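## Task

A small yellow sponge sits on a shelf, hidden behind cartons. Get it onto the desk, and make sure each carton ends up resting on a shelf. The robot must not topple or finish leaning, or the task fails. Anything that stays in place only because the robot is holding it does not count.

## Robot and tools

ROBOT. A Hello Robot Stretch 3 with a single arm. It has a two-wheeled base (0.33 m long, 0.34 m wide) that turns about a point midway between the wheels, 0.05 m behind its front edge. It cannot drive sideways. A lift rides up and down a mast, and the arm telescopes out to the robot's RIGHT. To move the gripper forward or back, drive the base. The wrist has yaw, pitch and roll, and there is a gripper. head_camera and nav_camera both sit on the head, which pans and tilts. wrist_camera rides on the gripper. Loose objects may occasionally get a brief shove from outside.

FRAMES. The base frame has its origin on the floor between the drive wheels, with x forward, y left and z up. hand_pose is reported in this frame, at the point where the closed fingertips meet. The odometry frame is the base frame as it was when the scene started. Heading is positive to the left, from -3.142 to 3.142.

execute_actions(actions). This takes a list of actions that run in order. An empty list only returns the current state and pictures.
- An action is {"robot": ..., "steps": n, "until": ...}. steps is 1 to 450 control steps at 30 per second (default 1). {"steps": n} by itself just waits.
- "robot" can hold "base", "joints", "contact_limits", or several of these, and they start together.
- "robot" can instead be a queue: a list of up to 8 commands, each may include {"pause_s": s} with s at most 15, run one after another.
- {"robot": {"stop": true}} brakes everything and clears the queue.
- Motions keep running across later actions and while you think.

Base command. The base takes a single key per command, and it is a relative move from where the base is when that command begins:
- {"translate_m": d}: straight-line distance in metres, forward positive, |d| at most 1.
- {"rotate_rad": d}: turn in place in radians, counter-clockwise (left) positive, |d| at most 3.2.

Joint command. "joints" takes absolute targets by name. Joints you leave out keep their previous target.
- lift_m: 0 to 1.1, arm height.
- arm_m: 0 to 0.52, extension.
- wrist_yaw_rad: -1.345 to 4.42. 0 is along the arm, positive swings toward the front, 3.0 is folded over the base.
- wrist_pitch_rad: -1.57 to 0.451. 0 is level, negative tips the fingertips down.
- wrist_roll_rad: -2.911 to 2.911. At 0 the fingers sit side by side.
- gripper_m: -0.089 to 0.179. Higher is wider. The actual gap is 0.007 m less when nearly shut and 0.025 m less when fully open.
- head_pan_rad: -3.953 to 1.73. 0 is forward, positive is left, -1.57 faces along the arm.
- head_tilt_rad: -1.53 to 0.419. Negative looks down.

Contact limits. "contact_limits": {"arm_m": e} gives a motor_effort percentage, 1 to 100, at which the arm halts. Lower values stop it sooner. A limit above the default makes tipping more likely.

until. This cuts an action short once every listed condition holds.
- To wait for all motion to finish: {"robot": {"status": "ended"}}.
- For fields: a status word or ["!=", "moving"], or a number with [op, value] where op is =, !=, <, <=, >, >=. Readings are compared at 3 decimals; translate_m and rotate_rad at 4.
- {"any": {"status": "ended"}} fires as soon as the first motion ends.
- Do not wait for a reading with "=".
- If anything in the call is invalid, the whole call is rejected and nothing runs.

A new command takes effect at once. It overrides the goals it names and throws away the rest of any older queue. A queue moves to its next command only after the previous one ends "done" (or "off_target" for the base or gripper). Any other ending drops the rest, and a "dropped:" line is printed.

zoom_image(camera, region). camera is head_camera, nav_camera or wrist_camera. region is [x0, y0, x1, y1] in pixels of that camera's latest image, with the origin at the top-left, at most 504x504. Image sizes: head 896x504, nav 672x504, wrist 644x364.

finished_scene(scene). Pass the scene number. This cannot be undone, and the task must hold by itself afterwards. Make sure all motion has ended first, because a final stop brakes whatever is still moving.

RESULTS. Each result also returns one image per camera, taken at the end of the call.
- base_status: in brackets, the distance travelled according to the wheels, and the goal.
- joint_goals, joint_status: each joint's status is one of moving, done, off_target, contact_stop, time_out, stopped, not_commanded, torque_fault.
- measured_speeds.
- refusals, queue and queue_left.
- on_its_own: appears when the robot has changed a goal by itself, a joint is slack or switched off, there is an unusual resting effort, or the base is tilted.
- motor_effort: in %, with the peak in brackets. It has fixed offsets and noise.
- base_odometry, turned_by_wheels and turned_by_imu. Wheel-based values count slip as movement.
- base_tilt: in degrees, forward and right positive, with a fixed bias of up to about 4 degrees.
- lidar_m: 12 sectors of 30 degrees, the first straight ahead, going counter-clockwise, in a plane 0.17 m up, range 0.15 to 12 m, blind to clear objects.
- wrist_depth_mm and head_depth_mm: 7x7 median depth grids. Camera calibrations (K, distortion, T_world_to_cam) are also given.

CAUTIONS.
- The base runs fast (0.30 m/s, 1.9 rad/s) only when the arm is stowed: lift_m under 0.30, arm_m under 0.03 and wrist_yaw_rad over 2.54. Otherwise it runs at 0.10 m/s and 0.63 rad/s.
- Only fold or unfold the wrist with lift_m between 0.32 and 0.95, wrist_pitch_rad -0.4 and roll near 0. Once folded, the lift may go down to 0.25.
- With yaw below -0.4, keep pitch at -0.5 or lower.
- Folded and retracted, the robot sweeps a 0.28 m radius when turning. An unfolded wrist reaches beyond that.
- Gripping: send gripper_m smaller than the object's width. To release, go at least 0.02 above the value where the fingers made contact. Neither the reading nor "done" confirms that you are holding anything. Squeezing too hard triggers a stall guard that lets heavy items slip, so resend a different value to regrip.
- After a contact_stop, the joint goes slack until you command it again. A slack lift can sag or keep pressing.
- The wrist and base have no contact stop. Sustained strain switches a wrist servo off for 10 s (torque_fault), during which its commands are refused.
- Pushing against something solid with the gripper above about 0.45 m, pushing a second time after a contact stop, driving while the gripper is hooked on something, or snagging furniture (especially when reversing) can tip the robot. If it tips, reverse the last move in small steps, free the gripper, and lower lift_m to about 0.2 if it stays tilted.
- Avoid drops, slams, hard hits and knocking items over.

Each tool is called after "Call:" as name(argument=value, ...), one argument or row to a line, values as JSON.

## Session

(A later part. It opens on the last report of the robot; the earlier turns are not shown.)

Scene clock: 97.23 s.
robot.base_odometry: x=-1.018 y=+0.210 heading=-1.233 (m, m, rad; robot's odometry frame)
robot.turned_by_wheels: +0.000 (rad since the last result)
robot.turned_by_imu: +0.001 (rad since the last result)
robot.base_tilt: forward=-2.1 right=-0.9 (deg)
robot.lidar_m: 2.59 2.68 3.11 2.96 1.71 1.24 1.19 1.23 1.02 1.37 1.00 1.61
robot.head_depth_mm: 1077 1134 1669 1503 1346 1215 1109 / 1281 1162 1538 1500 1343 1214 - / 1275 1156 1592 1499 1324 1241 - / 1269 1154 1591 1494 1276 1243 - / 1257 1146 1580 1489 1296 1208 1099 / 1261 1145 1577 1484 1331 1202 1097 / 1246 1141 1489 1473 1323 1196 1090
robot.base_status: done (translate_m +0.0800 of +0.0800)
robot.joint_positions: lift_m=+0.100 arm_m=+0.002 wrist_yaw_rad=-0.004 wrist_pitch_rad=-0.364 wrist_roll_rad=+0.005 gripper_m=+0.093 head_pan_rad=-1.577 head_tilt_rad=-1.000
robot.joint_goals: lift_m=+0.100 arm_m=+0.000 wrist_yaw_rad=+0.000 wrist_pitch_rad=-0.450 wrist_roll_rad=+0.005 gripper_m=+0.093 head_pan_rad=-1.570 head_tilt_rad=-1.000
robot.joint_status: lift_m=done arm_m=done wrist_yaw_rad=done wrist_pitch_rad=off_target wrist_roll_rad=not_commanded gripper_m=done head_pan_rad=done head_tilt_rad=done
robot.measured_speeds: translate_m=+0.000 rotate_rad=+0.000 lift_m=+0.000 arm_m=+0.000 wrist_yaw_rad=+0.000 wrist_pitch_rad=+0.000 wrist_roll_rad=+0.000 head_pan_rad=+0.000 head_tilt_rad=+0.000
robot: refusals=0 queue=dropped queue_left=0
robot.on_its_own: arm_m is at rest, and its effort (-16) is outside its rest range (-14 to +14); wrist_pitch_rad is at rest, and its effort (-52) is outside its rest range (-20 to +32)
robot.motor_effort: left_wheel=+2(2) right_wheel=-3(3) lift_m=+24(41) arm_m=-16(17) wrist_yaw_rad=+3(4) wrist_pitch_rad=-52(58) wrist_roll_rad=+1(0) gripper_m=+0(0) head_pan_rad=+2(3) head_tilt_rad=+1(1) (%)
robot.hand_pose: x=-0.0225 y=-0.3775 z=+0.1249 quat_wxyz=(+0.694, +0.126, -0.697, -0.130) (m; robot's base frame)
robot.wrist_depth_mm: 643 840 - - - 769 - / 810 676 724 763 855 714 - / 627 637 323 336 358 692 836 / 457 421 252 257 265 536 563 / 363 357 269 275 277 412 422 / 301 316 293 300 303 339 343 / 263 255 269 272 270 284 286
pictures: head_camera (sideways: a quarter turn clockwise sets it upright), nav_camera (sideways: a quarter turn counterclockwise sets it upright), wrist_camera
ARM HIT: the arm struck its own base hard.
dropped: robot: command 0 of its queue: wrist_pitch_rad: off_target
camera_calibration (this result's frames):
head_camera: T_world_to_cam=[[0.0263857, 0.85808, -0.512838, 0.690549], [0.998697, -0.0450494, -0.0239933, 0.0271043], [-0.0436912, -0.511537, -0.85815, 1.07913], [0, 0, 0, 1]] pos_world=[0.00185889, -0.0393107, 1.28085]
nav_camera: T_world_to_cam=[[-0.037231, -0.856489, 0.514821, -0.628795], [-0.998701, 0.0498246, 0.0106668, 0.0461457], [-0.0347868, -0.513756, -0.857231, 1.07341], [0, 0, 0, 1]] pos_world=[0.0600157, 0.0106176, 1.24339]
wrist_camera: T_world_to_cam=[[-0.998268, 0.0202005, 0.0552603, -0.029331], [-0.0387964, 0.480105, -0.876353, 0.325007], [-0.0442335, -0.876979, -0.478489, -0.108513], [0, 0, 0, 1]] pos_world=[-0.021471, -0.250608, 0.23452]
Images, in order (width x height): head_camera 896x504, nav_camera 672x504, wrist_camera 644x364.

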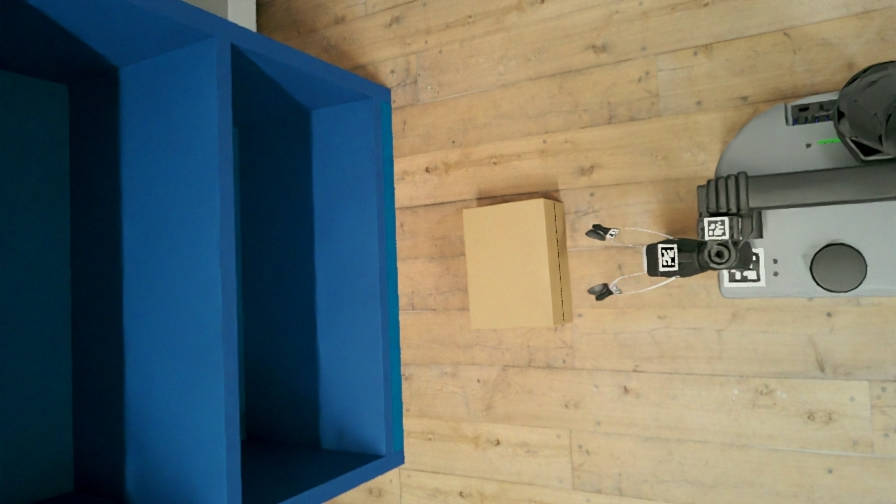

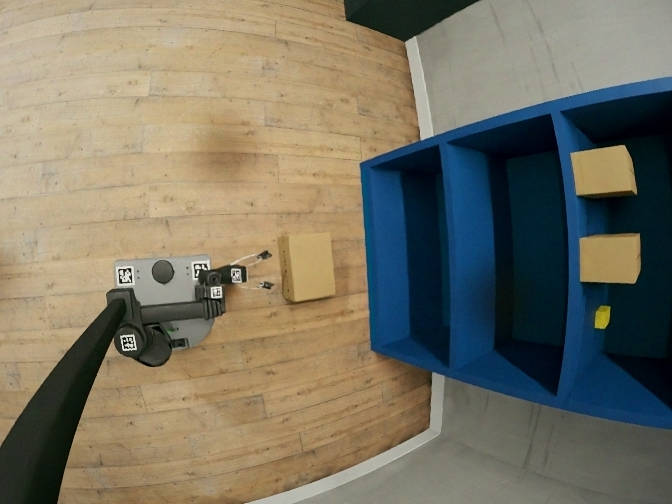

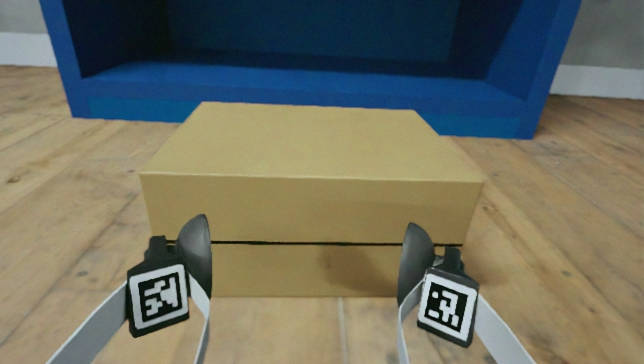

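Call:
execute_actions(
  actions=[
    {"robot":[{"joints":{"arm_m":0.07}},{"joints":{"lift_m":0.085}},{"joints":{"arm_m":0.33}},{"joints":{"arm_m":0.44,"lift_m":0.17}}],"steps":450,"until":{"robot":{"status":"ended"}}},
  ],
)

Scene clock: 106.33 s.
robot.base_odometry: x=-1.018 y=+0.210 heading=-1.234 (m, m, rad; robot's odometry frame)
robot.turned_by_wheels: +0.000 (rad since the last result)
robot.turned_by_imu: +0.001 (rad since the last result)
robot.base_tilt: forward=-2.1 right=-0.9 (deg)
robot.lidar_m: 2.59 2.68 3.11 2.95 1.71 1.24 1.19 1.23 1.02 0.75 1.00 1.61
robot.head_depth_mm: 1079 1129 1668 1504 1340 1217 1109 / 1284 1165 1541 1503 1346 1215 - / 1276 1159 1596 1495 1340 1235 - / 1266 1151 1595 1389 1341 1231 - / 1266 1148 1581 1440 1330 1209 1097 / 1256 1143 1579 1483 1332 1204 1096 / 1250 1145 1488 1481 1326 1201 1095
robot.base_status: done (translate_m +0.0800 of +0.0800)
robot.joint_positions: lift_m=+0.170 arm_m=+0.374 wrist_yaw_rad=-0.002 wrist_pitch_rad=-0.524 wrist_roll_rad=+0.005 gripper_m=+0.093 head_pan_rad=-1.577 head_tilt_rad=-1.000
robot.joint_goals: lift_m=+0.170 arm_m=+0.374 wrist_yaw_rad=+0.000 wrist_pitch_rad=-0.450 wrist_roll_rad=+0.005 gripper_m=+0.093 head_pan_rad=-1.570 head_tilt_rad=-1.000
robot.joint_status: lift_m=done arm_m=contact_stop wrist_yaw_rad=done wrist_pitch_rad=off_target wrist_roll_rad=not_commanded gripper_m=done head_pan_rad=done head_tilt_rad=done
robot.measured_speeds: translate_m=+0.000 rotate_rad=+0.000 lift_m=+0.000 arm_m=-0.015 wrist_yaw_rad=+0.000 wrist_pitch_rad=+0.216 wrist_roll_rad=+0.000 head_pan_rad=+0.000 head_tilt_rad=+0.000
robot: refusals=0 queue=dropped queue_left=0
robot.on_its_own: arm_m is slack since a contact_stop, until your next command for it (your +0.440 is given up)
robot.motor_effort: left_wheel=-2(4) right_wheel=+1(5) lift_m=+19(22) arm_m=+5(35) wrist_yaw_rad=+1(3) wrist_pitch_rad=+36(100) wrist_roll_rad=+0(1) gripper_m=-3(6) head_pan_rad=+3(4) head_tilt_rad=+0(1) (%)
robot.hand_pose: x=-0.0219 y=-0.7286 z=+0.1599 quat_wxyz=(+0.681, +0.182, -0.685, -0.184) (m; robot's base frame)
robot.wrist_depth_mm: 557 678 692 684 712 697 509 / 500 521 537 560 584 605 511 / 390 405 322 424 448 457 466 / 362 198 206 212 222 366 387 / 358 172 174 175 178 179 404 / 315 - 187 187 188 189 362 / 291 200 199 201 204 252 313
pictures: head_camera (sideways: a quarter turn clockwise sets it upright), nav_camera (sideways: a quarter turn counterclockwise sets it upright), wrist_camera
camera_calibration (this result's frames):
head_camera: T_world_to_cam=[[0.0263569, 0.857846, -0.51323, 0.69106], [0.998698, -0.0450284, -0.0239753, 0.0270809], [-0.0436771, -0.51193, -0.857916, 1.07883], [0, 0, 0, 1]] pos_world=[0.00186009, -0.0393204, 1.28086]
nav_camera: T_world_to_cam=[[-0.0372023, -0.856254, 0.515213, -0.629305], [-0.998703, 0.0497976, 0.0106467, 0.0461719], [-0.0347726, -0.514148, -0.856996, 1.07311], [0, 0, 0, 1]] pos_world=[0.0600152, 0.0105926, 1.24338]
wrist_camera: T_world_to_cam=[[-0.998329, 0.00851888, 0.0571471, -0.0323405], [-0.039917, 0.613395, -0.788767, 0.60734], [-0.0417732, -0.78973, -0.61203, -0.314676], [0, 0, 0, 1]] pos_world=[-0.0211883, -0.620773, 0.288307]
Images, in order (width x height): head_camera 896x504, nav_camera 672x504, wrist_camera 644x364.

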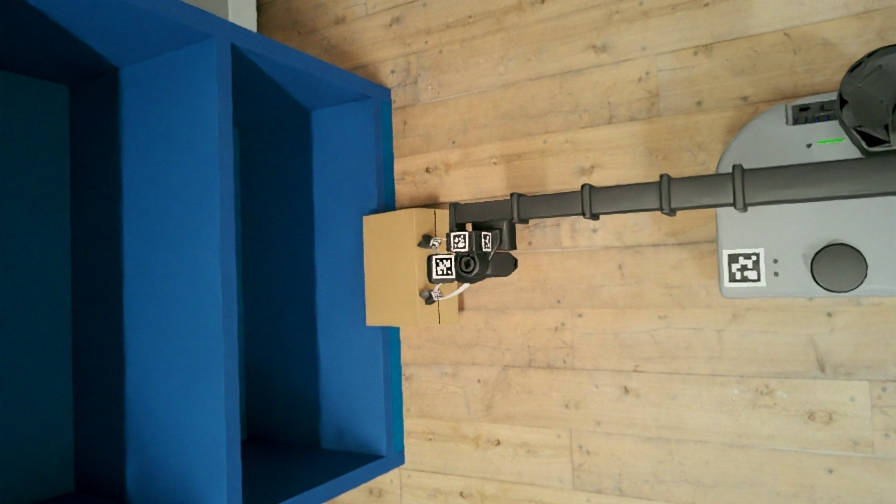

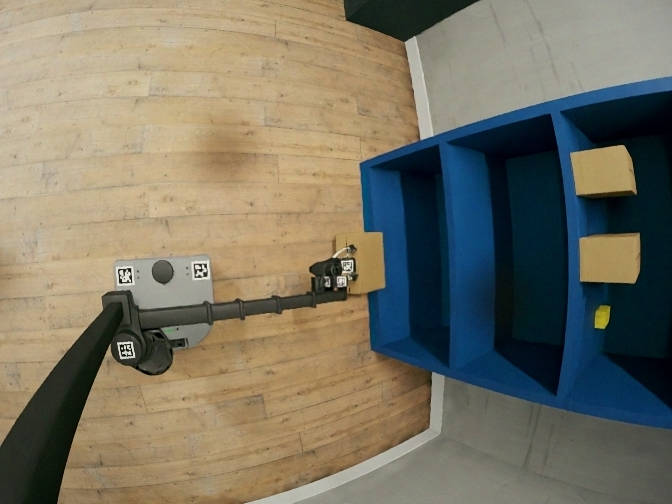

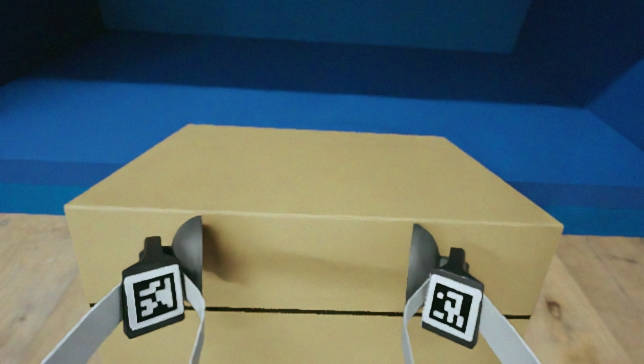

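Tilting. Continue the arc.

Call:
execute_actions(
  actions=[
    {"robot":[{"joints":{"arm_m":0.40,"lift_m":0.20}},{"joints":{"arm_m":0.44,"lift_m":0.225}},{"joints":{"arm_m":0.49,"lift_m":0.24}},{"joints":{"arm_m":0.52,"lift_m":0.245}}],"steps":450,"until":{"robot":{"status":"ended"}}},
  ],
)

Scene clock: 116.87 s.
robot.base_odometry: x=-1.018 y=+0.210 heading=-1.233 (m, m, rad; robot's odometry frame)
robot.turned_by_wheels: +0.000 (rad since the last result)
robot.turned_by_imu: +0.002 (rad since the last result)
robot.base_tilt: forward=-2.1 right=-0.9 (deg)
robot.lidar_m: 2.59 2.69 3.09 2.95 1.71 1.23 1.19 1.23 1.01 0.83 1.00 1.61
robot.head_depth_mm: 1079 1136 1670 1509 1343 1215 1123 / 1279 1163 1541 1498 1343 1213 - / 1275 1155 1587 1498 1353 1229 - / 1268 1154 1622 1463 1335 1235 - / 1265 1153 1573 1466 1334 1206 1102 / 1262 1142 1576 1483 1328 1200 1095 / 1250 1137 1489 1480 1324 1199 1094
robot.base_status: done (translate_m +0.0800 of +0.0800)
robot.joint_positions: lift_m=+0.245 arm_m=+0.517 wrist_yaw_rad=+0.001 wrist_pitch_rad=-0.353 wrist_roll_rad=+0.005 gripper_m=+0.093 head_pan_rad=-1.577 head_tilt_rad=-1.000
robot.joint_goals: lift_m=+0.245 arm_m=+0.520 wrist_yaw_rad=+0.000 wrist_pitch_rad=-0.450 wrist_roll_rad=+0.005 gripper_m=+0.093 head_pan_rad=-1.570 head_tilt_rad=-1.000
robot.joint_status: lift_m=done arm_m=done wrist_yaw_rad=done wrist_pitch_rad=off_target wrist_roll_rad=not_commanded gripper_m=done head_pan_rad=done head_tilt_rad=done
robot.measured_speeds: translate_m=+0.000 rotate_rad=+0.000 lift_m=+0.000 arm_m=+0.000 wrist_yaw_rad=+0.000 wrist_pitch_rad=+0.000 wrist_roll_rad=+0.000 head_pan_rad=+0.000 head_tilt_rad=+0.000
robot: refusals=0 queue=done queue_left=0
robot.on_its_own: wrist_pitch_rad is at rest, and its effort (-58) is outside its rest range (-20 to +32)
robot.motor_effort: left_wheel=+1(2) right_wheel=-3(3) lift_m=+17(25) arm_m=+5(14) wrist_yaw_rad=+0(1) wrist_pitch_rad=-58(59) wrist_roll_rad=+0(0) gripper_m=-1(2) head_pan_rad=+3(2) head_tilt_rad=+0(0) (%)
robot.hand_pose: x=-0.0212 y=-0.8941 z=+0.2726 quat_wxyz=(+0.695, +0.125, -0.697, -0.124) (m; robot's base frame)
robot.wrist_depth_mm: 534 543 547 552 545 553 514 / 568 587 588 589 590 588 507 / 571 634 625 634 633 640 505 / 563 627 644 658 668 658 498 / 482 350 202 515 539 546 493 / 271 - 169 173 176 180 450 / 145 140 146 148 148 153 362
pictures: head_camera (sideways: a quarter turn clockwise sets it upright), nav_camera (sideways: a quarter turn counterclockwise sets it upright), wrist_camera
camera_calibration (this result's frames):
head_camera: T_world_to_cam=[[0.0263567, 0.857846, -0.51323, 0.69106], [0.998698, -0.0450282, -0.0239753, 0.0270809], [-0.043677, -0.51193, -0.857916, 1.07883], [0, 0, 0, 1]] pos_world=[0.0018601, -0.0393204, 1.28086]
nav_camera: T_world_to_cam=[[-0.0372021, -0.856254, 0.515213, -0.629305], [-0.998703, 0.0497973, 0.0106467, 0.0461719], [-0.0347725, -0.514148, -0.856996, 1.07311], [0, 0, 0, 1]] pos_world=[0.0600152, 0.0105926, 1.24338]
wrist_camera: T_world_to_cam=[[-0.998365, 0.0150731, 0.0551428, -0.0303015], [-0.0415613, 0.470921, -0.881196, 0.695608], [-0.0392502, -0.882047, -0.469525, -0.497716], [0, 0, 0, 1]] pos_world=[-0.020877, -0.766128, 0.380948]
Images, in order (width x height): head_camera 896x504, nav_camera 672x504, wrist_camera 644x364.

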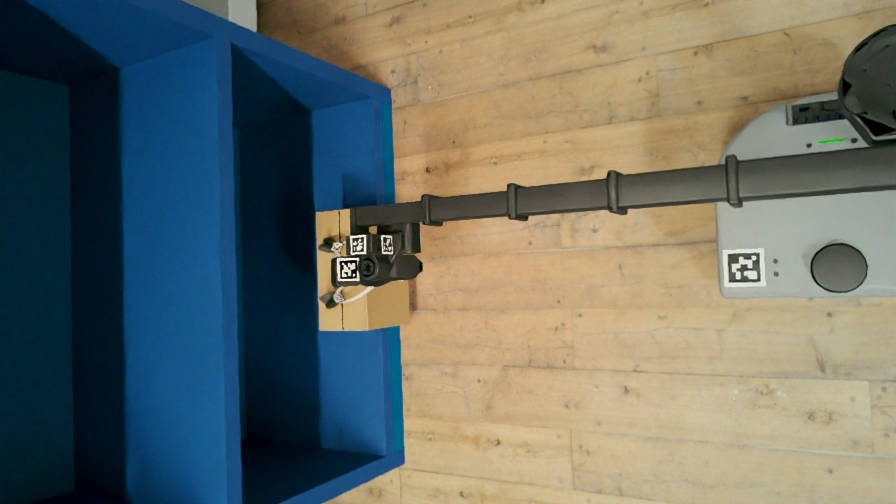

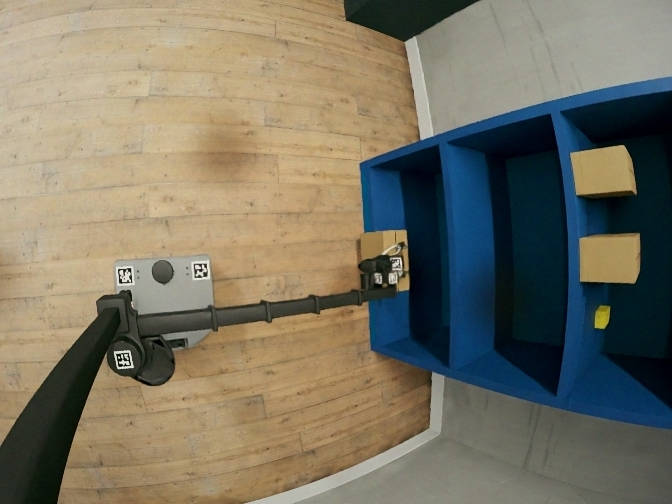

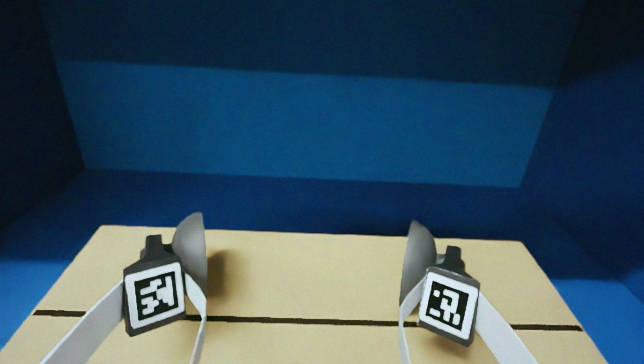

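Call:
execute_actions(
  actions=[
    {"robot":[{"joints":{"wrist_pitch_rad":0}},{"joints":{"arm_m":0.33}},{"joints":{"lift_m":0.06}},{"joints":{"arm_m":0.52}},{"joints":{"arm_m":0.3}}],"steps":450,"until":{"robot":{"status":"ended"}}},
  ],
)

Scene clock: 130.20 s.
robot.base_odometry: x=-1.018 y=+0.210 heading=-1.233 (m, m, rad; robot's odometry frame)
robot.turned_by_wheels: +0.000 (rad since the last result)
robot.turned_by_imu: +0.003 (rad since the last result)
robot.base_tilt: forward=-2.1 right=-0.9 (deg)
robot.lidar_m: 2.59 2.68 3.11 2.95 1.71 1.24 1.19 1.23 1.02 1.37 1.00 1.61
robot.head_depth_mm: 1078 1131 1671 1499 1348 1219 1108 / 1280 1164 1536 1504 1341 1215 - / 1275 1155 1594 1475 1339 1230 - / 1264 1152 1588 1373 1315 1231 - / 1265 1149 1582 1459 1330 1205 1095 / 1256 1146 1579 1483 1330 1205 1098 / 1256 1144 1492 1475 1326 1200 1093
robot.base_status: done (translate_m +0.0800 of +0.0800)
robot.joint_positions: lift_m=+0.060 arm_m=+0.300 wrist_yaw_rad=+0.002 wrist_pitch_rad=-0.022 wrist_roll_rad=+0.005 gripper_m=+0.093 head_pan_rad=-1.577 head_tilt_rad=-1.000
robot.joint_goals: lift_m=+0.060 arm_m=+0.300 wrist_yaw_rad=+0.000 wrist_pitch_rad=+0.000 wrist_roll_rad=+0.005 gripper_m=+0.093 head_pan_rad=-1.570 head_tilt_rad=-1.000
robot.joint_status: lift_m=done arm_m=done wrist_yaw_rad=done wrist_pitch_rad=done wrist_roll_rad=not_commanded gripper_m=done head_pan_rad=done head_tilt_rad=done
robot.measured_speeds: translate_m=+0.000 rotate_rad=+0.000 lift_m=+0.000 arm_m=+0.000 wrist_yaw_rad=+0.000 wrist_pitch_rad=+0.000 wrist_roll_rad=+0.000 head_pan_rad=+0.000 head_tilt_rad=+0.000
robot: refusals=0 queue=done queue_left=0
robot.motor_effort: left_wheel=+1(2) right_wheel=-2(4) lift_m=+19(19) arm_m=-4(6) wrist_yaw_rad=-1(1) wrist_pitch_rad=+13(57) wrist_roll_rad=+1(0) gripper_m=+0(1) head_pan_rad=+3(3) head_tilt_rad=+0(0) (%)
robot.hand_pose: x=-0.0211 y=-0.7011 z=+0.1693 quat_wxyz=(+0.706, +0.008, -0.709, -0.007) (m; robot's base frame)
robot.wrist_depth_mm: 562 775 781 780 778 748 518 / 559 792 791 803 806 768 516 / 573 805 820 836 835 755 510 / 570 741 842 822 836 744 508 / 444 473 486 510 532 558 478 / 381 386 235 242 246 397 404 / 375 166 178 182 178 190 410
pictures: head_camera (sideways: a quarter turn clockwise sets it upright), nav_camera (sideways: a quarter turn counterclockwise sets it upright), wrist_camera
camera_calibration (this result's frames):
head_camera: T_world_to_cam=[[0.0263566, 0.857846, -0.51323, 0.69106], [0.998698, -0.045028, -0.0239753, 0.0270809], [-0.0436769, -0.51193, -0.857916, 1.07883], [0, 0, 0, 1]] pos_world=[0.00186011, -0.0393204, 1.28086]
nav_camera: T_world_to_cam=[[-0.037202, -0.856255, 0.515213, -0.629305], [-0.998703, 0.0497972, 0.0106467, 0.0461719], [-0.0347724, -0.514148, -0.856996, 1.07311], [0, 0, 0, 1]] pos_world=[0.0600152, 0.0105926, 1.24338]
wrist_camera: T_world_to_cam=[[-0.998398, 0.0317627, 0.0468148, -0.014274], [-0.0412328, 0.15803, -0.986573, 0.312093], [-0.0387344, -0.986923, -0.156467, -0.502435], [0, 0, 0, 1]] pos_world=[-0.0208441, -0.544731, 0.229956]
Images, in order (width x height): head_camera 896x504, nav_camera 672x504, wrist_camera 644x364.

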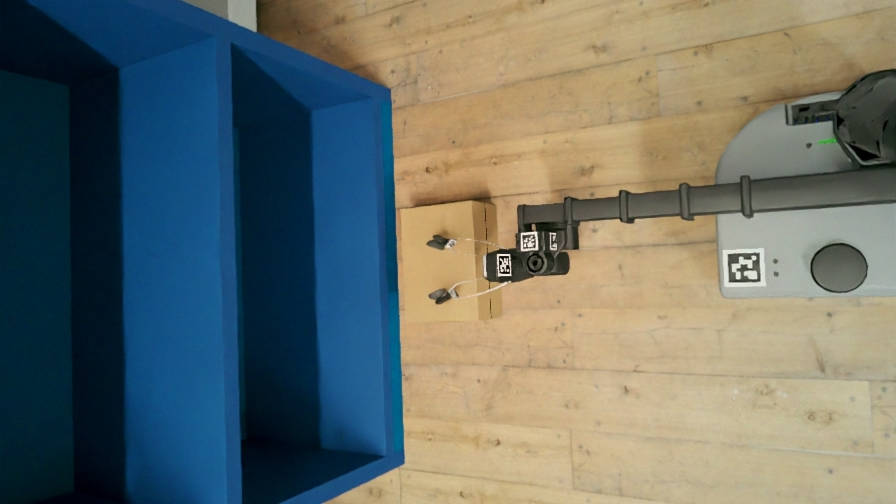

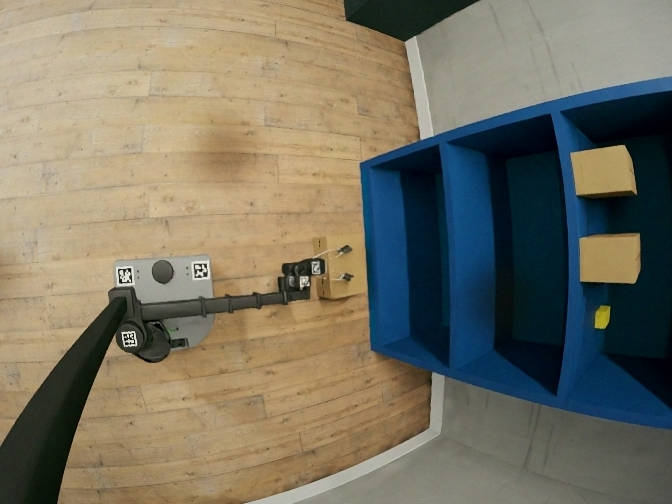

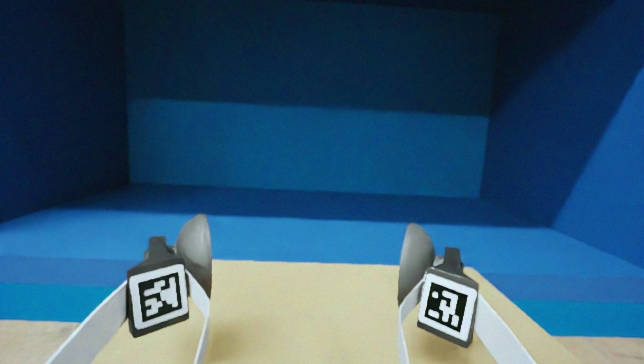

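Call:
execute_actions(
  actions=[
    {"robot":[{"joints":{"lift_m":0.3}},{"joints":{"arm_m":0.06,"wrist_pitch_rad":-0.45},"base":{"rotate_rad":-0.5}},{"base":{"translate_m":0.35}},{"base":{"rotate_rad":0.5}},{"base":{"translate_m":-0.3}},{"joints":{"lift_m":0.085}},{"joints":{"arm_m":0.18}}],"steps":450,"until":{"robot":{"status":"ended"}}},
    {"steps":450,"until":{"robot":{"status":"ended"}}},
    {"robot":[{"joints":{"arm_m":0.205,"lift_m":0.17}},{"joints":{"arm_m":0.23,"lift_m":0.20}},{"joints":{"arm_m":0.27,"lift_m":0.225}},{"joints":{"arm_m":0.32,"lift_m":0.24}},{"joints":{"arm_m":0.37,"lift_m":0.25}},{"joints":{"arm_m":0.47}}],"steps":450,"until":{"robot":{"status":"ended"}}},
  ],
)

Scene clock: 165.03 s.
robot.base_odometry: x=-1.174 y=+0.148 heading=-1.233 (m, m, rad; robot's odometry frame)
robot.turned_by_wheels: +0.000 (rad since the last result)
robot.turned_by_imu: +0.007 (rad since the last result)
robot.base_tilt: forward=-2.1 right=-0.8 (deg)
robot.lidar_m: 2.59 2.67 3.27 3.56 1.71 1.24 1.19 1.23 0.87 0.70 0.84 1.52
robot.head_depth_mm: 1081 1094 1141 1481 1348 1216 1127 / 1158 1138 1388 1458 1344 1214 - / 1146 1130 1507 1454 1337 1231 - / 1139 1126 1036 1419 1333 1235 - / 1131 1122 1239 1420 1336 1210 1100 / 1128 1119 1490 1442 1330 1199 1097 / 1116 1114 1185 1408 1325 1195 1097
robot.base_status: done (translate_m -0.3000 of -0.3000)
robot.joint_positions: lift_m=+0.250 arm_m=+0.470 wrist_yaw_rad=+0.005 wrist_pitch_rad=-0.373 wrist_roll_rad=+0.005 gripper_m=+0.093 head_pan_rad=-1.577 head_tilt_rad=-1.000
robot.joint_goals: lift_m=+0.250 arm_m=+0.470 wrist_yaw_rad=+0.000 wrist_pitch_rad=-0.450 wrist_roll_rad=+0.005 gripper_m=+0.093 head_pan_rad=-1.570 head_tilt_rad=-1.000
robot.joint_status: lift_m=done arm_m=done wrist_yaw_rad=done wrist_pitch_rad=done wrist_roll_rad=not_commanded gripper_m=done head_pan_rad=done head_tilt_rad=done
robot.measured_speeds: translate_m=+0.000 rotate_rad=+0.000 lift_m=+0.000 arm_m=+0.000 wrist_yaw_rad=+0.000 wrist_pitch_rad=+0.000 wrist_roll_rad=+0.000 head_pan_rad=+0.000 head_tilt_rad=+0.000
robot: refusals=0 queue=done queue_left=0
robot.on_its_own: wrist_pitch_rad is at rest, and its effort (-46) is outside its rest range (-20 to +32)
robot.motor_effort: left_wheel=-1(7) right_wheel=-2(8) lift_m=+16(26) arm_m=+3(17) wrist_yaw_rad=-3(4) wrist_pitch_rad=-46(84) wrist_roll_rad=+0(0) gripper_m=-1(2) head_pan_rad=+2(3) head_tilt_rad=+0(1) (%)
robot.hand_pose: x=-0.0204 y=-0.8444 z=+0.2732 quat_wxyz=(+0.694, +0.133, -0.696, -0.130) (m; robot's base frame)
robot.wrist_depth_mm: 437 437 438 437 440 436 437 / 461 461 472 467 475 472 477 / 501 499 502 505 507 503 498 / 533 548 541 547 544 556 506 / 471 496 498 508 540 542 496 / 394 409 188 196 201 437 439 / - 107 117 121 117 129 131
pictures: head_camera (sideways: a quarter turn clockwise sets it upright), nav_camera (sideways: a quarter turn counterclockwise sets it upright), wrist_camera
camera_calibration (this result's frames):
head_camera: T_world_to_cam=[[0.0263566, 0.857846, -0.51323, 0.69106], [0.998698, -0.0450281, -0.0239753, 0.0270809], [-0.0436769, -0.51193, -0.857916, 1.07883], [0, 0, 0, 1]] pos_world=[0.00186011, -0.0393205, 1.28086]
nav_camera: T_world_to_cam=[[-0.037202, -0.856254, 0.515213, -0.629305], [-0.998703, 0.0497972, 0.0106467, 0.0461719], [-0.0347724, -0.514148, -0.856996, 1.07311], [0, 0, 0, 1]] pos_world=[0.0600152, 0.0105926, 1.24338]
wrist_camera: T_world_to_cam=[[-0.998406, 0.0104334, 0.055473, -0.0342796], [-0.0433339, 0.488079, -0.871723, 0.68458], [-0.0361702, -0.872737, -0.486849, -0.440913], [0, 0, 0, 1]] pos_world=[-0.0205074, -0.718573, 0.384008]
Images, in order (width x height): head_camera 896x504, nav_camera 672x504, wrist_camera 644x364.

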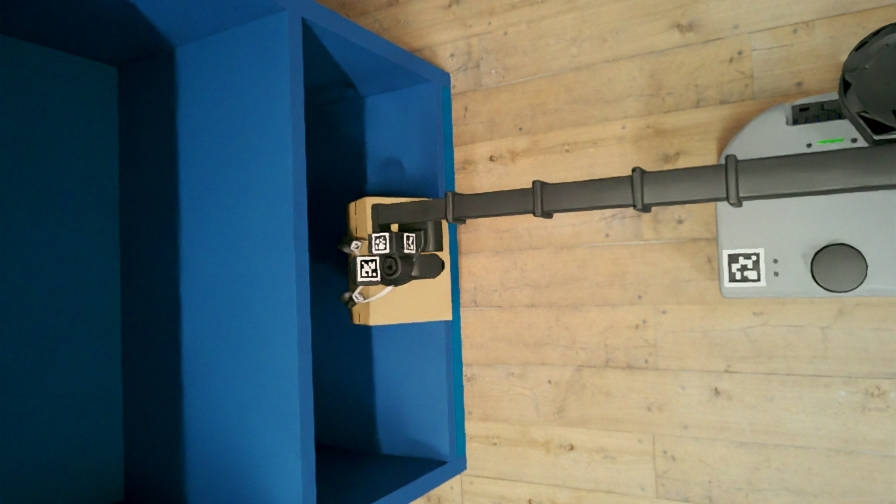

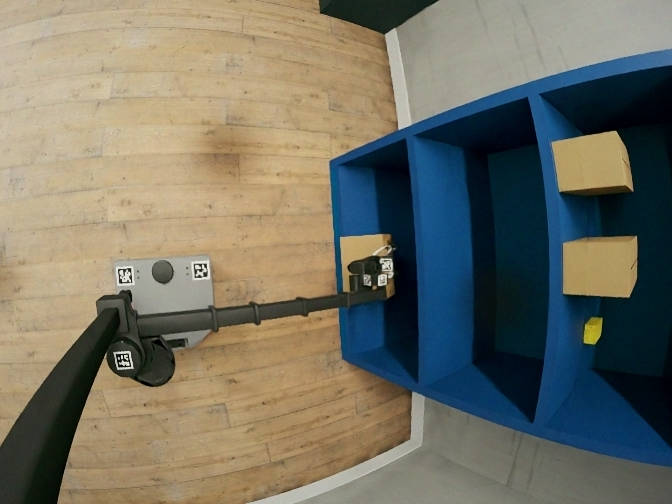

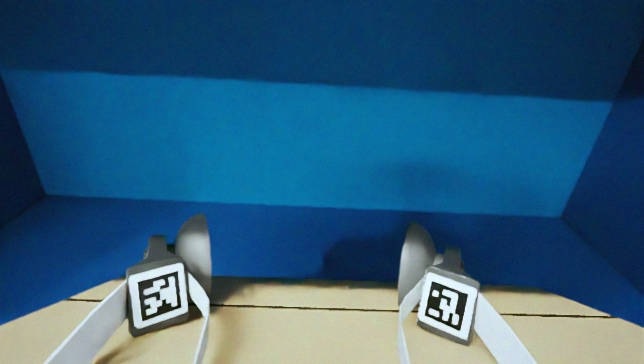

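Rolling over further; keep going, then push low.

Call:
execute_actions(
  actions=[
    {"robot":[{"joints":{"arm_m":0.52}},{"joints":{"wrist_pitch_rad":0,"lift_m":0.28}},{"joints":{"arm_m":0.2}},{"joints":{"lift_m":0.02}},{"joints":{"arm_m":0.42}},{"joints":{"arm_m":0.2}}],"steps":450,"until":{"robot":{"status":"ended"}}},
  ],
)

Scene clock: 183.50 s.
robot.base_odometry: x=-1.174 y=+0.148 heading=-1.233 (m, m, rad; robot's odometry frame)
robot.turned_by_wheels: +0.000 (rad since the last result)
robot.turned_by_imu: +0.003 (rad since the last result)
robot.base_tilt: forward=-2.1 right=-0.9 (deg)
robot.lidar_m: 2.59 2.68 3.26 3.58 1.71 1.24 1.19 1.23 0.87 0.84 0.84 1.52
robot.head_depth_mm: 1081 1090 1137 1484 1342 1218 1111 / 1155 1136 1393 1463 1338 1216 1120 / 1149 1135 1409 1453 1344 1238 - / 1144 1128 1361 1437 1358 1235 - / 1135 1124 1375 1439 1333 1207 1101 / 1123 1122 1492 1433 1329 1203 1096 / 1118 1117 1183 1418 1322 1201 1092
robot.base_status: done (translate_m -0.3000 of -0.3000)
robot.joint_positions: lift_m=+0.020 arm_m=+0.200 wrist_yaw_rad=+0.001 wrist_pitch_rad=-0.021 wrist_roll_rad=+0.002 gripper_m=+0.093 head_pan_rad=-1.577 head_tilt_rad=-1.000
robot.joint_goals: lift_m=+0.020 arm_m=+0.200 wrist_yaw_rad=+0.000 wrist_pitch_rad=+0.000 wrist_roll_rad=+0.002 gripper_m=+0.093 head_pan_rad=-1.570 head_tilt_rad=-1.000
robot.joint_status: lift_m=done arm_m=done wrist_yaw_rad=done wrist_pitch_rad=done wrist_roll_rad=not_commanded gripper_m=done head_pan_rad=done head_tilt_rad=done
robot.measured_speeds: translate_m=+0.000 rotate_rad=+0.000 lift_m=+0.000 arm_m=+0.000 wrist_yaw_rad=+0.000 wrist_pitch_rad=+0.000 wrist_roll_rad=+0.000 head_pan_rad=+0.000 head_tilt_rad=+0.000
robot: refusals=0 queue=done queue_left=0
robot.motor_effort: left_wheel=-2(2) right_wheel=+0(0) lift_m=+18(25) arm_m=-5(2) wrist_yaw_rad=-1(3) wrist_pitch_rad=+13(45) wrist_roll_rad=+2(2) gripper_m=+0(0) head_pan_rad=+3(2) head_tilt_rad=+0(0) (%)
robot.hand_pose: x=-0.0211 y=-0.6011 z=+0.1293 quat_wxyz=(+0.706, +0.008, -0.708, -0.007) (m; robot's base frame)
robot.wrist_depth_mm: 545 708 719 726 721 716 522 / 555 727 729 734 740 749 517 / 559 733 730 392 757 761 523 / 521 622 400 400 399 710 516 / 331 347 360 371 405 413 430 / 307 306 310 312 315 319 322 / 306 290 314 316 313 325 328
pictures: head_camera (sideways: a quarter turn clockwise sets it upright), nav_camera (sideways: a quarter turn counterclockwise sets it upright), wrist_camera
camera_calibration (this result's frames):
head_camera: T_world_to_cam=[[0.0263566, 0.857846, -0.51323, 0.69106], [0.998698, -0.0450281, -0.0239753, 0.0270809], [-0.0436769, -0.51193, -0.857916, 1.07883], [0, 0, 0, 1]] pos_world=[0.00186011, -0.0393204, 1.28086]
nav_camera: T_world_to_cam=[[-0.037202, -0.856254, 0.515213, -0.629305], [-0.998703, 0.0497972, 0.0106467, 0.0461719], [-0.0347724, -0.514148, -0.856996, 1.07311], [0, 0, 0, 1]] pos_world=[0.0600152, 0.0105926, 1.24338]
wrist_camera: T_world_to_cam=[[-0.998272, 0.0319634, 0.049304, -0.0158416], [-0.0436662, 0.157903, -0.986489, 0.256731], [-0.0393168, -0.986937, -0.156234, -0.410057], [0, 0, 0, 1]] pos_world=[-0.0207259, -0.444732, 0.189978]
Images, in order (width x height): head_camera 896x504, nav_camera 672x504, wrist_camera 644x364.

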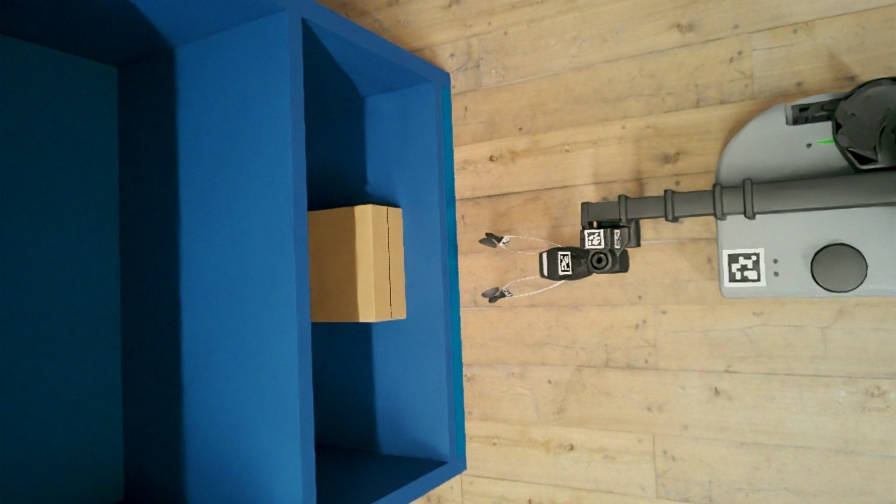

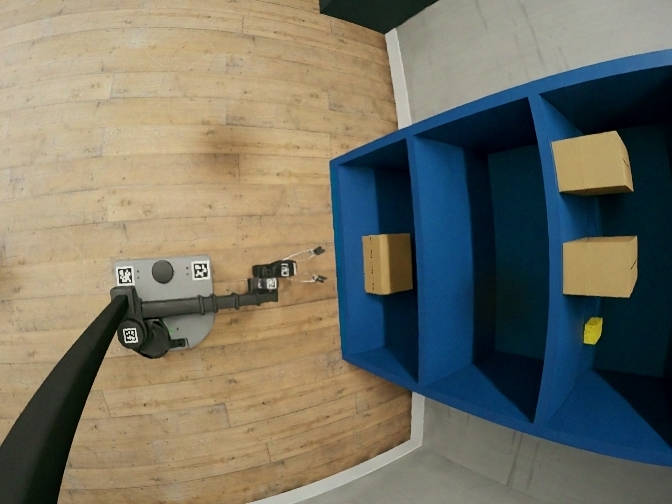

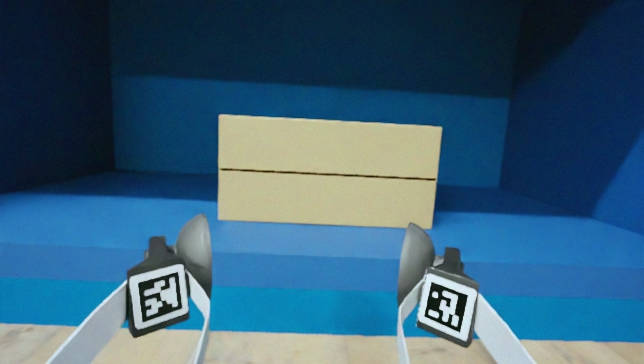

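Call:
execute_actions(
  actions=[
    {"robot":[{"joints":{"lift_m":0.3}},{"joints":{"arm_m":0,"lift_m":0.97,"wrist_pitch_rad":-0.15,"gripper_m":0.14,"head_tilt_rad":-0.4},"base":{"rotate_rad":0.8}},{"base":{"translate_m":-0.335}},{"base":{"rotate_rad":-0.8}},{"joints":{"arm_m":0.3}}],"steps":450,"until":{"robot":{"status":"ended"}}},
    {"steps":450,"until":{"robot":{"status":"ended"}}},
  ],
)

Scene clock: 207.43 s.
robot.base_odometry: x=-1.478 y=+0.288 heading=-1.233 (m, m, rad; robot's odometry frame)
robot.turned_by_wheels: +0.000 (rad since the last result)
robot.turned_by_imu: +0.005 (rad since the last result)
robot.base_tilt: forward=-2.1 right=-0.8 (deg)
robot.lidar_m: 2.49 2.93 3.57 3.36 1.37 1.00 0.96 0.99 0.55 0.61 0.62 0.80
robot.head_depth_mm: 513 523 529 - - 689 1298 / 703 723 732 - 710 782 791 / 795 862 918 - 1021 962 828 / 790 859 923 - 1107 960 803 / 785 849 925 670 1109 961 804 / 777 844 910 691 1107 962 805 / 772 839 568 532 1111 960 803
robot.base_status: done (rotate_rad -0.7999 of -0.8000)
robot.joint_positions: lift_m=+0.970 arm_m=+0.300 wrist_yaw_rad=+0.001 wrist_pitch_rad=-0.167 wrist_roll_rad=+0.002 gripper_m=+0.140 head_pan_rad=-1.576 head_tilt_rad=-0.408
robot.joint_goals: lift_m=+0.970 arm_m=+0.300 wrist_yaw_rad=+0.000 wrist_pitch_rad=-0.150 wrist_roll_rad=+0.002 gripper_m=+0.140 head_pan_rad=-1.570 head_tilt_rad=-0.400
robot.joint_status: lift_m=done arm_m=done wrist_yaw_rad=done wrist_pitch_rad=done wrist_roll_rad=not_commanded gripper_m=done head_pan_rad=done head_tilt_rad=done
robot.measured_speeds: translate_m=+0.000 rotate_rad=+0.000 lift_m=+0.000 arm_m=+0.000 wrist_yaw_rad=+0.000 wrist_pitch_rad=+0.000 wrist_roll_rad=+0.000 head_pan_rad=+0.000 head_tilt_rad=+0.000
robot: refusals=0 queue=done queue_left=0
robot.motor_effort: left_wheel=+2(8) right_wheel=-3(6) lift_m=+25(27) arm_m=+4(4) wrist_yaw_rad=+0(0) wrist_pitch_rad=+11(12) wrist_roll_rad=+2(2) gripper_m=+0(82) head_pan_rad=+3(3) head_tilt_rad=+3(32) (%)
robot.hand_pose: x=-0.0212 y=-0.6932 z=+1.0421 quat_wxyz=(+0.704, +0.060, -0.705, -0.059) (m; robot's base frame)
robot.wrist_depth_mm: 367 371 370 373 378 344 230 / 388 386 390 391 398 340 227 / 402 407 408 415 412 340 225 / 365 409 415 322 428 333 223 / 261 300 291 271 313 302 223 / 220 218 223 228 235 256 221 / 165 173 179 183 186 178 194
pictures: head_camera (sideways: a quarter turn clockwise sets it upright), nav_camera (sideways: a quarter turn counterclockwise sets it upright), wrist_camera
camera_calibration (this result's frames):
head_camera: T_world_to_cam=[[0.0238812, 0.425885, -0.904462, 1.20098], [0.998661, -0.0516887, 0.00202971, -0.00676583], [-0.045886, -0.903299, -0.42655, 0.517757], [0, 0, 0, 1]] pos_world=[0.00183377, -0.0441389, 1.3071]
nav_camera: T_world_to_cam=[[-0.0347219, -0.423448, 0.905255, -1.13767], [-0.998713, 0.0482153, -0.0157531, 0.0805435], [-0.0369765, -0.904636, -0.424577, 0.510668], [0, 0, 0, 1]] pos_world=[0.0598204, -0.0236604, 1.24797]
wrist_camera: T_world_to_cam=[[-0.998259, 0.0245876, 0.0536197, -0.0675577], [-0.0438078, 0.299713, -0.953023, 1.23515], [-0.0395031, -0.953712, -0.298114, -0.187479], [0, 0, 0, 1]] pos_world=[-0.0207367, -0.547331, 1.12486]
Images, in order (width x height): head_camera 896x504, nav_camera 672x504, wrist_camera 644x364.

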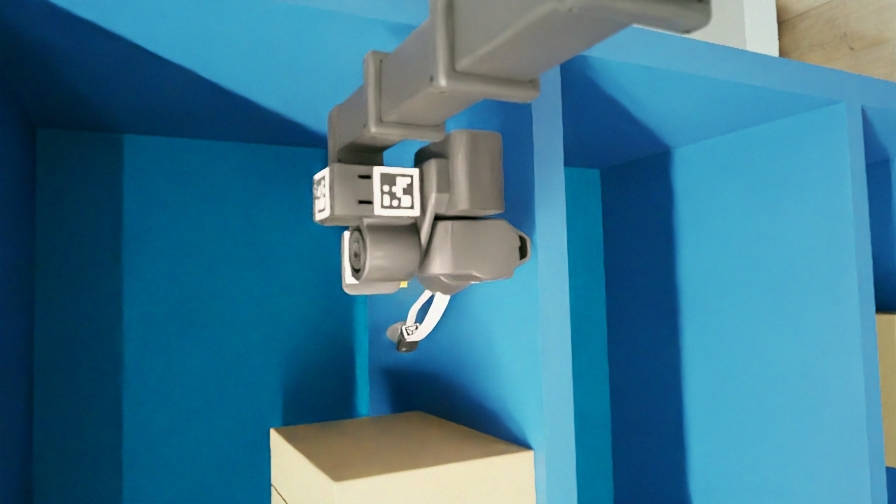

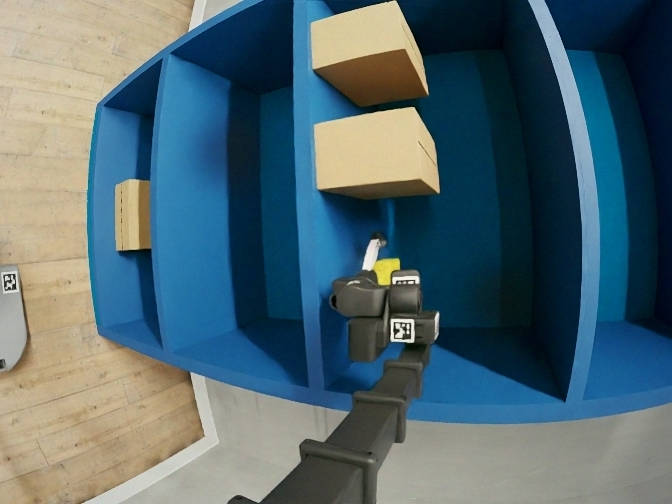

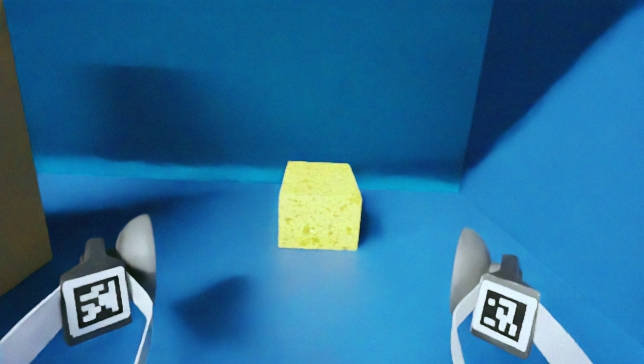

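Call:
execute_actions(
  actions=[
    {"robot":[{"joints":{"lift_m":0.952}},{"joints":{"arm_m":0.44}},{"joints":{"gripper_m":0.035}},{"joints":{"lift_m":0.97}},{"joints":{"arm_m":0}},{"base":{"rotate_rad":1.37},"joints":{"lift_m":0.9,"wrist_pitch_rad":-0.4}},{"joints":{"wrist_yaw_rad":3}},{"joints":{"lift_m":0.28}}],"steps":450,"until":{"robot":{"status":"ended"}}},
    {"steps":450,"until":{"robot":{"status":"ended"}}},
    {"robot":[{"base":{"translate_m":1}},{"base":{"translate_m":1}},{"base":{"translate_m":0.7}},{"base":{"rotate_rad":1.77}},{"joints":{"lift_m":0.85,"head_tilt_rad":-0.7}},{"joints":{"wrist_yaw_rad":0}}],"steps":450,"until":{"robot":{"status":"ended"}}},
    {"steps":450,"until":{"robot":{"status":"ended"}}},
  ],
)

Scene clock: 258.33 s.
robot.base_odometry: x=+1.197 y=+0.656 heading=+1.906 (m, m, rad; robot's odometry frame)
robot.turned_by_wheels: +3.140 (rad since the last result)
robot.turned_by_imu: +3.129 (rad since the last result)
robot.base_tilt: forward=-2.1 right=-0.8 (deg)
robot.lidar_m: 1.51 1.56 2.13 3.18 3.26 2.32 2.24 1.66 0.94 1.15 0.90 1.57
robot.head_depth_mm: 993 1132 1104 856 699 - - / 984 1124 1101 853 699 - - / 979 1116 1097 853 716 - - / 974 1114 1097 852 537 - - / 966 1102 1091 851 696 1285 1157 / 962 1093 1091 847 694 1279 1152 / 955 1082 1088 844 693 1251 1154
robot.base_status: done (rotate_rad +1.7699 of +1.7700)
robot.joint_positions: lift_m=+0.850 arm_m=+0.000 wrist_yaw_rad=+0.003 wrist_pitch_rad=-0.417 wrist_roll_rad=+0.002 gripper_m=+0.036 head_pan_rad=-1.576 head_tilt_rad=-0.691
robot.joint_goals: lift_m=+0.850 arm_m=+0.000 wrist_yaw_rad=+0.000 wrist_pitch_rad=-0.400 wrist_roll_rad=+0.002 gripper_m=+0.035 head_pan_rad=-1.570 head_tilt_rad=-0.700
robot.joint_status: lift_m=done arm_m=done wrist_yaw_rad=done wrist_pitch_rad=done wrist_roll_rad=not_commanded gripper_m=done head_pan_rad=done head_tilt_rad=done
robot.measured_speeds: translate_m=+0.000 rotate_rad=+0.000 lift_m=+0.000 arm_m=+0.000 wrist_yaw_rad=+0.000 wrist_pitch_rad=+0.000 wrist_roll_rad=+0.000 head_pan_rad=+0.000 head_tilt_rad=+0.000
robot: refusals=0 queue=done queue_left=0
robot.motor_effort: left_wheel=-2(10) right_wheel=+1(10) lift_m=+24(26) arm_m=-4(5) wrist_yaw_rad=-2(1) wrist_pitch_rad=+10(12) wrist_roll_rad=+2(2) gripper_m=-16(87) head_pan_rad=+3(3) head_tilt_rad=-3(23) (%)
robot.hand_pose: x=-0.0208 y=-0.3698 z=+0.8626 quat_wxyz=(+0.691, +0.148, -0.692, -0.146) (m; robot's base frame)
robot.wrist_depth_mm: 851 819 850 828 835 843 837 / 838 847 885 906 917 926 907 / 586 611 638 662 696 720 757 / 447 470 487 498 513 529 549 / 370 382 171 158 415 418 434 / 313 326 126 125 128 347 353 / 272 270 135 130 283 299 301
pictures: head_camera (sideways: a quarter turn clockwise sets it upright), nav_camera (sideways: a quarter turn counterclockwise sets it upright), wrist_camera
camera_calibration (this result's frames):
head_camera: T_world_to_cam=[[0.0252127, 0.661186, -0.749798, 0.999308], [0.998669, -0.0504224, -0.0108822, 0.0100423], [-0.0450017, -0.748526, -0.661577, 0.82353], [0, 0, 0, 1]] pos_world=[0.00183607, -0.0437889, 1.29422]
nav_camera: T_world_to_cam=[[-0.0360552, -0.659064, 0.751222, -0.936826], [-0.998698, 0.0509133, -0.00326547, 0.0642825], [-0.036095, -0.750361, -0.660042, 0.817011], [0, 0, 0, 1]] pos_world=[0.0599114, -0.0076479, 1.24324]
wrist_camera: T_world_to_cam=[[-0.998256, 0.00879381, 0.0583691, -0.0754701], [-0.0450168, 0.526191, -0.849174, 0.961376], [-0.0381808, -0.850321, -0.524878, 0.301284], [0, 0, 0, 1]] pos_world=[-0.0205573, -0.249016, 0.978918]
Images, in order (width x height): head_camera 896x504, nav_camera 672x504, wrist_camera 644x364.

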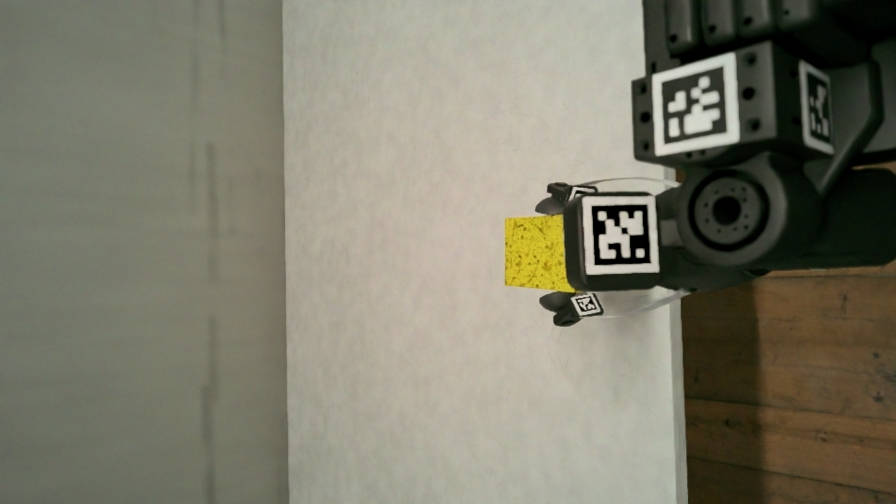

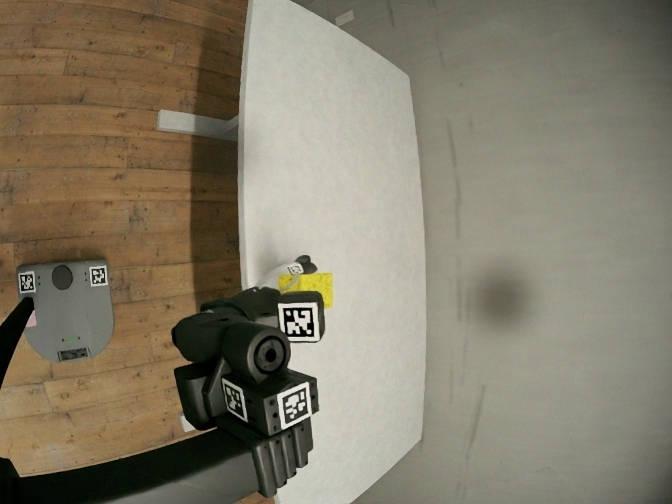

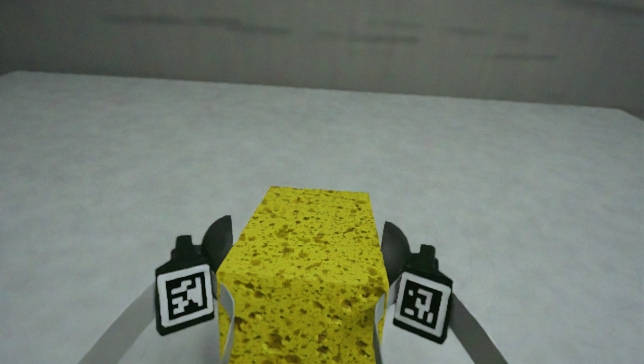

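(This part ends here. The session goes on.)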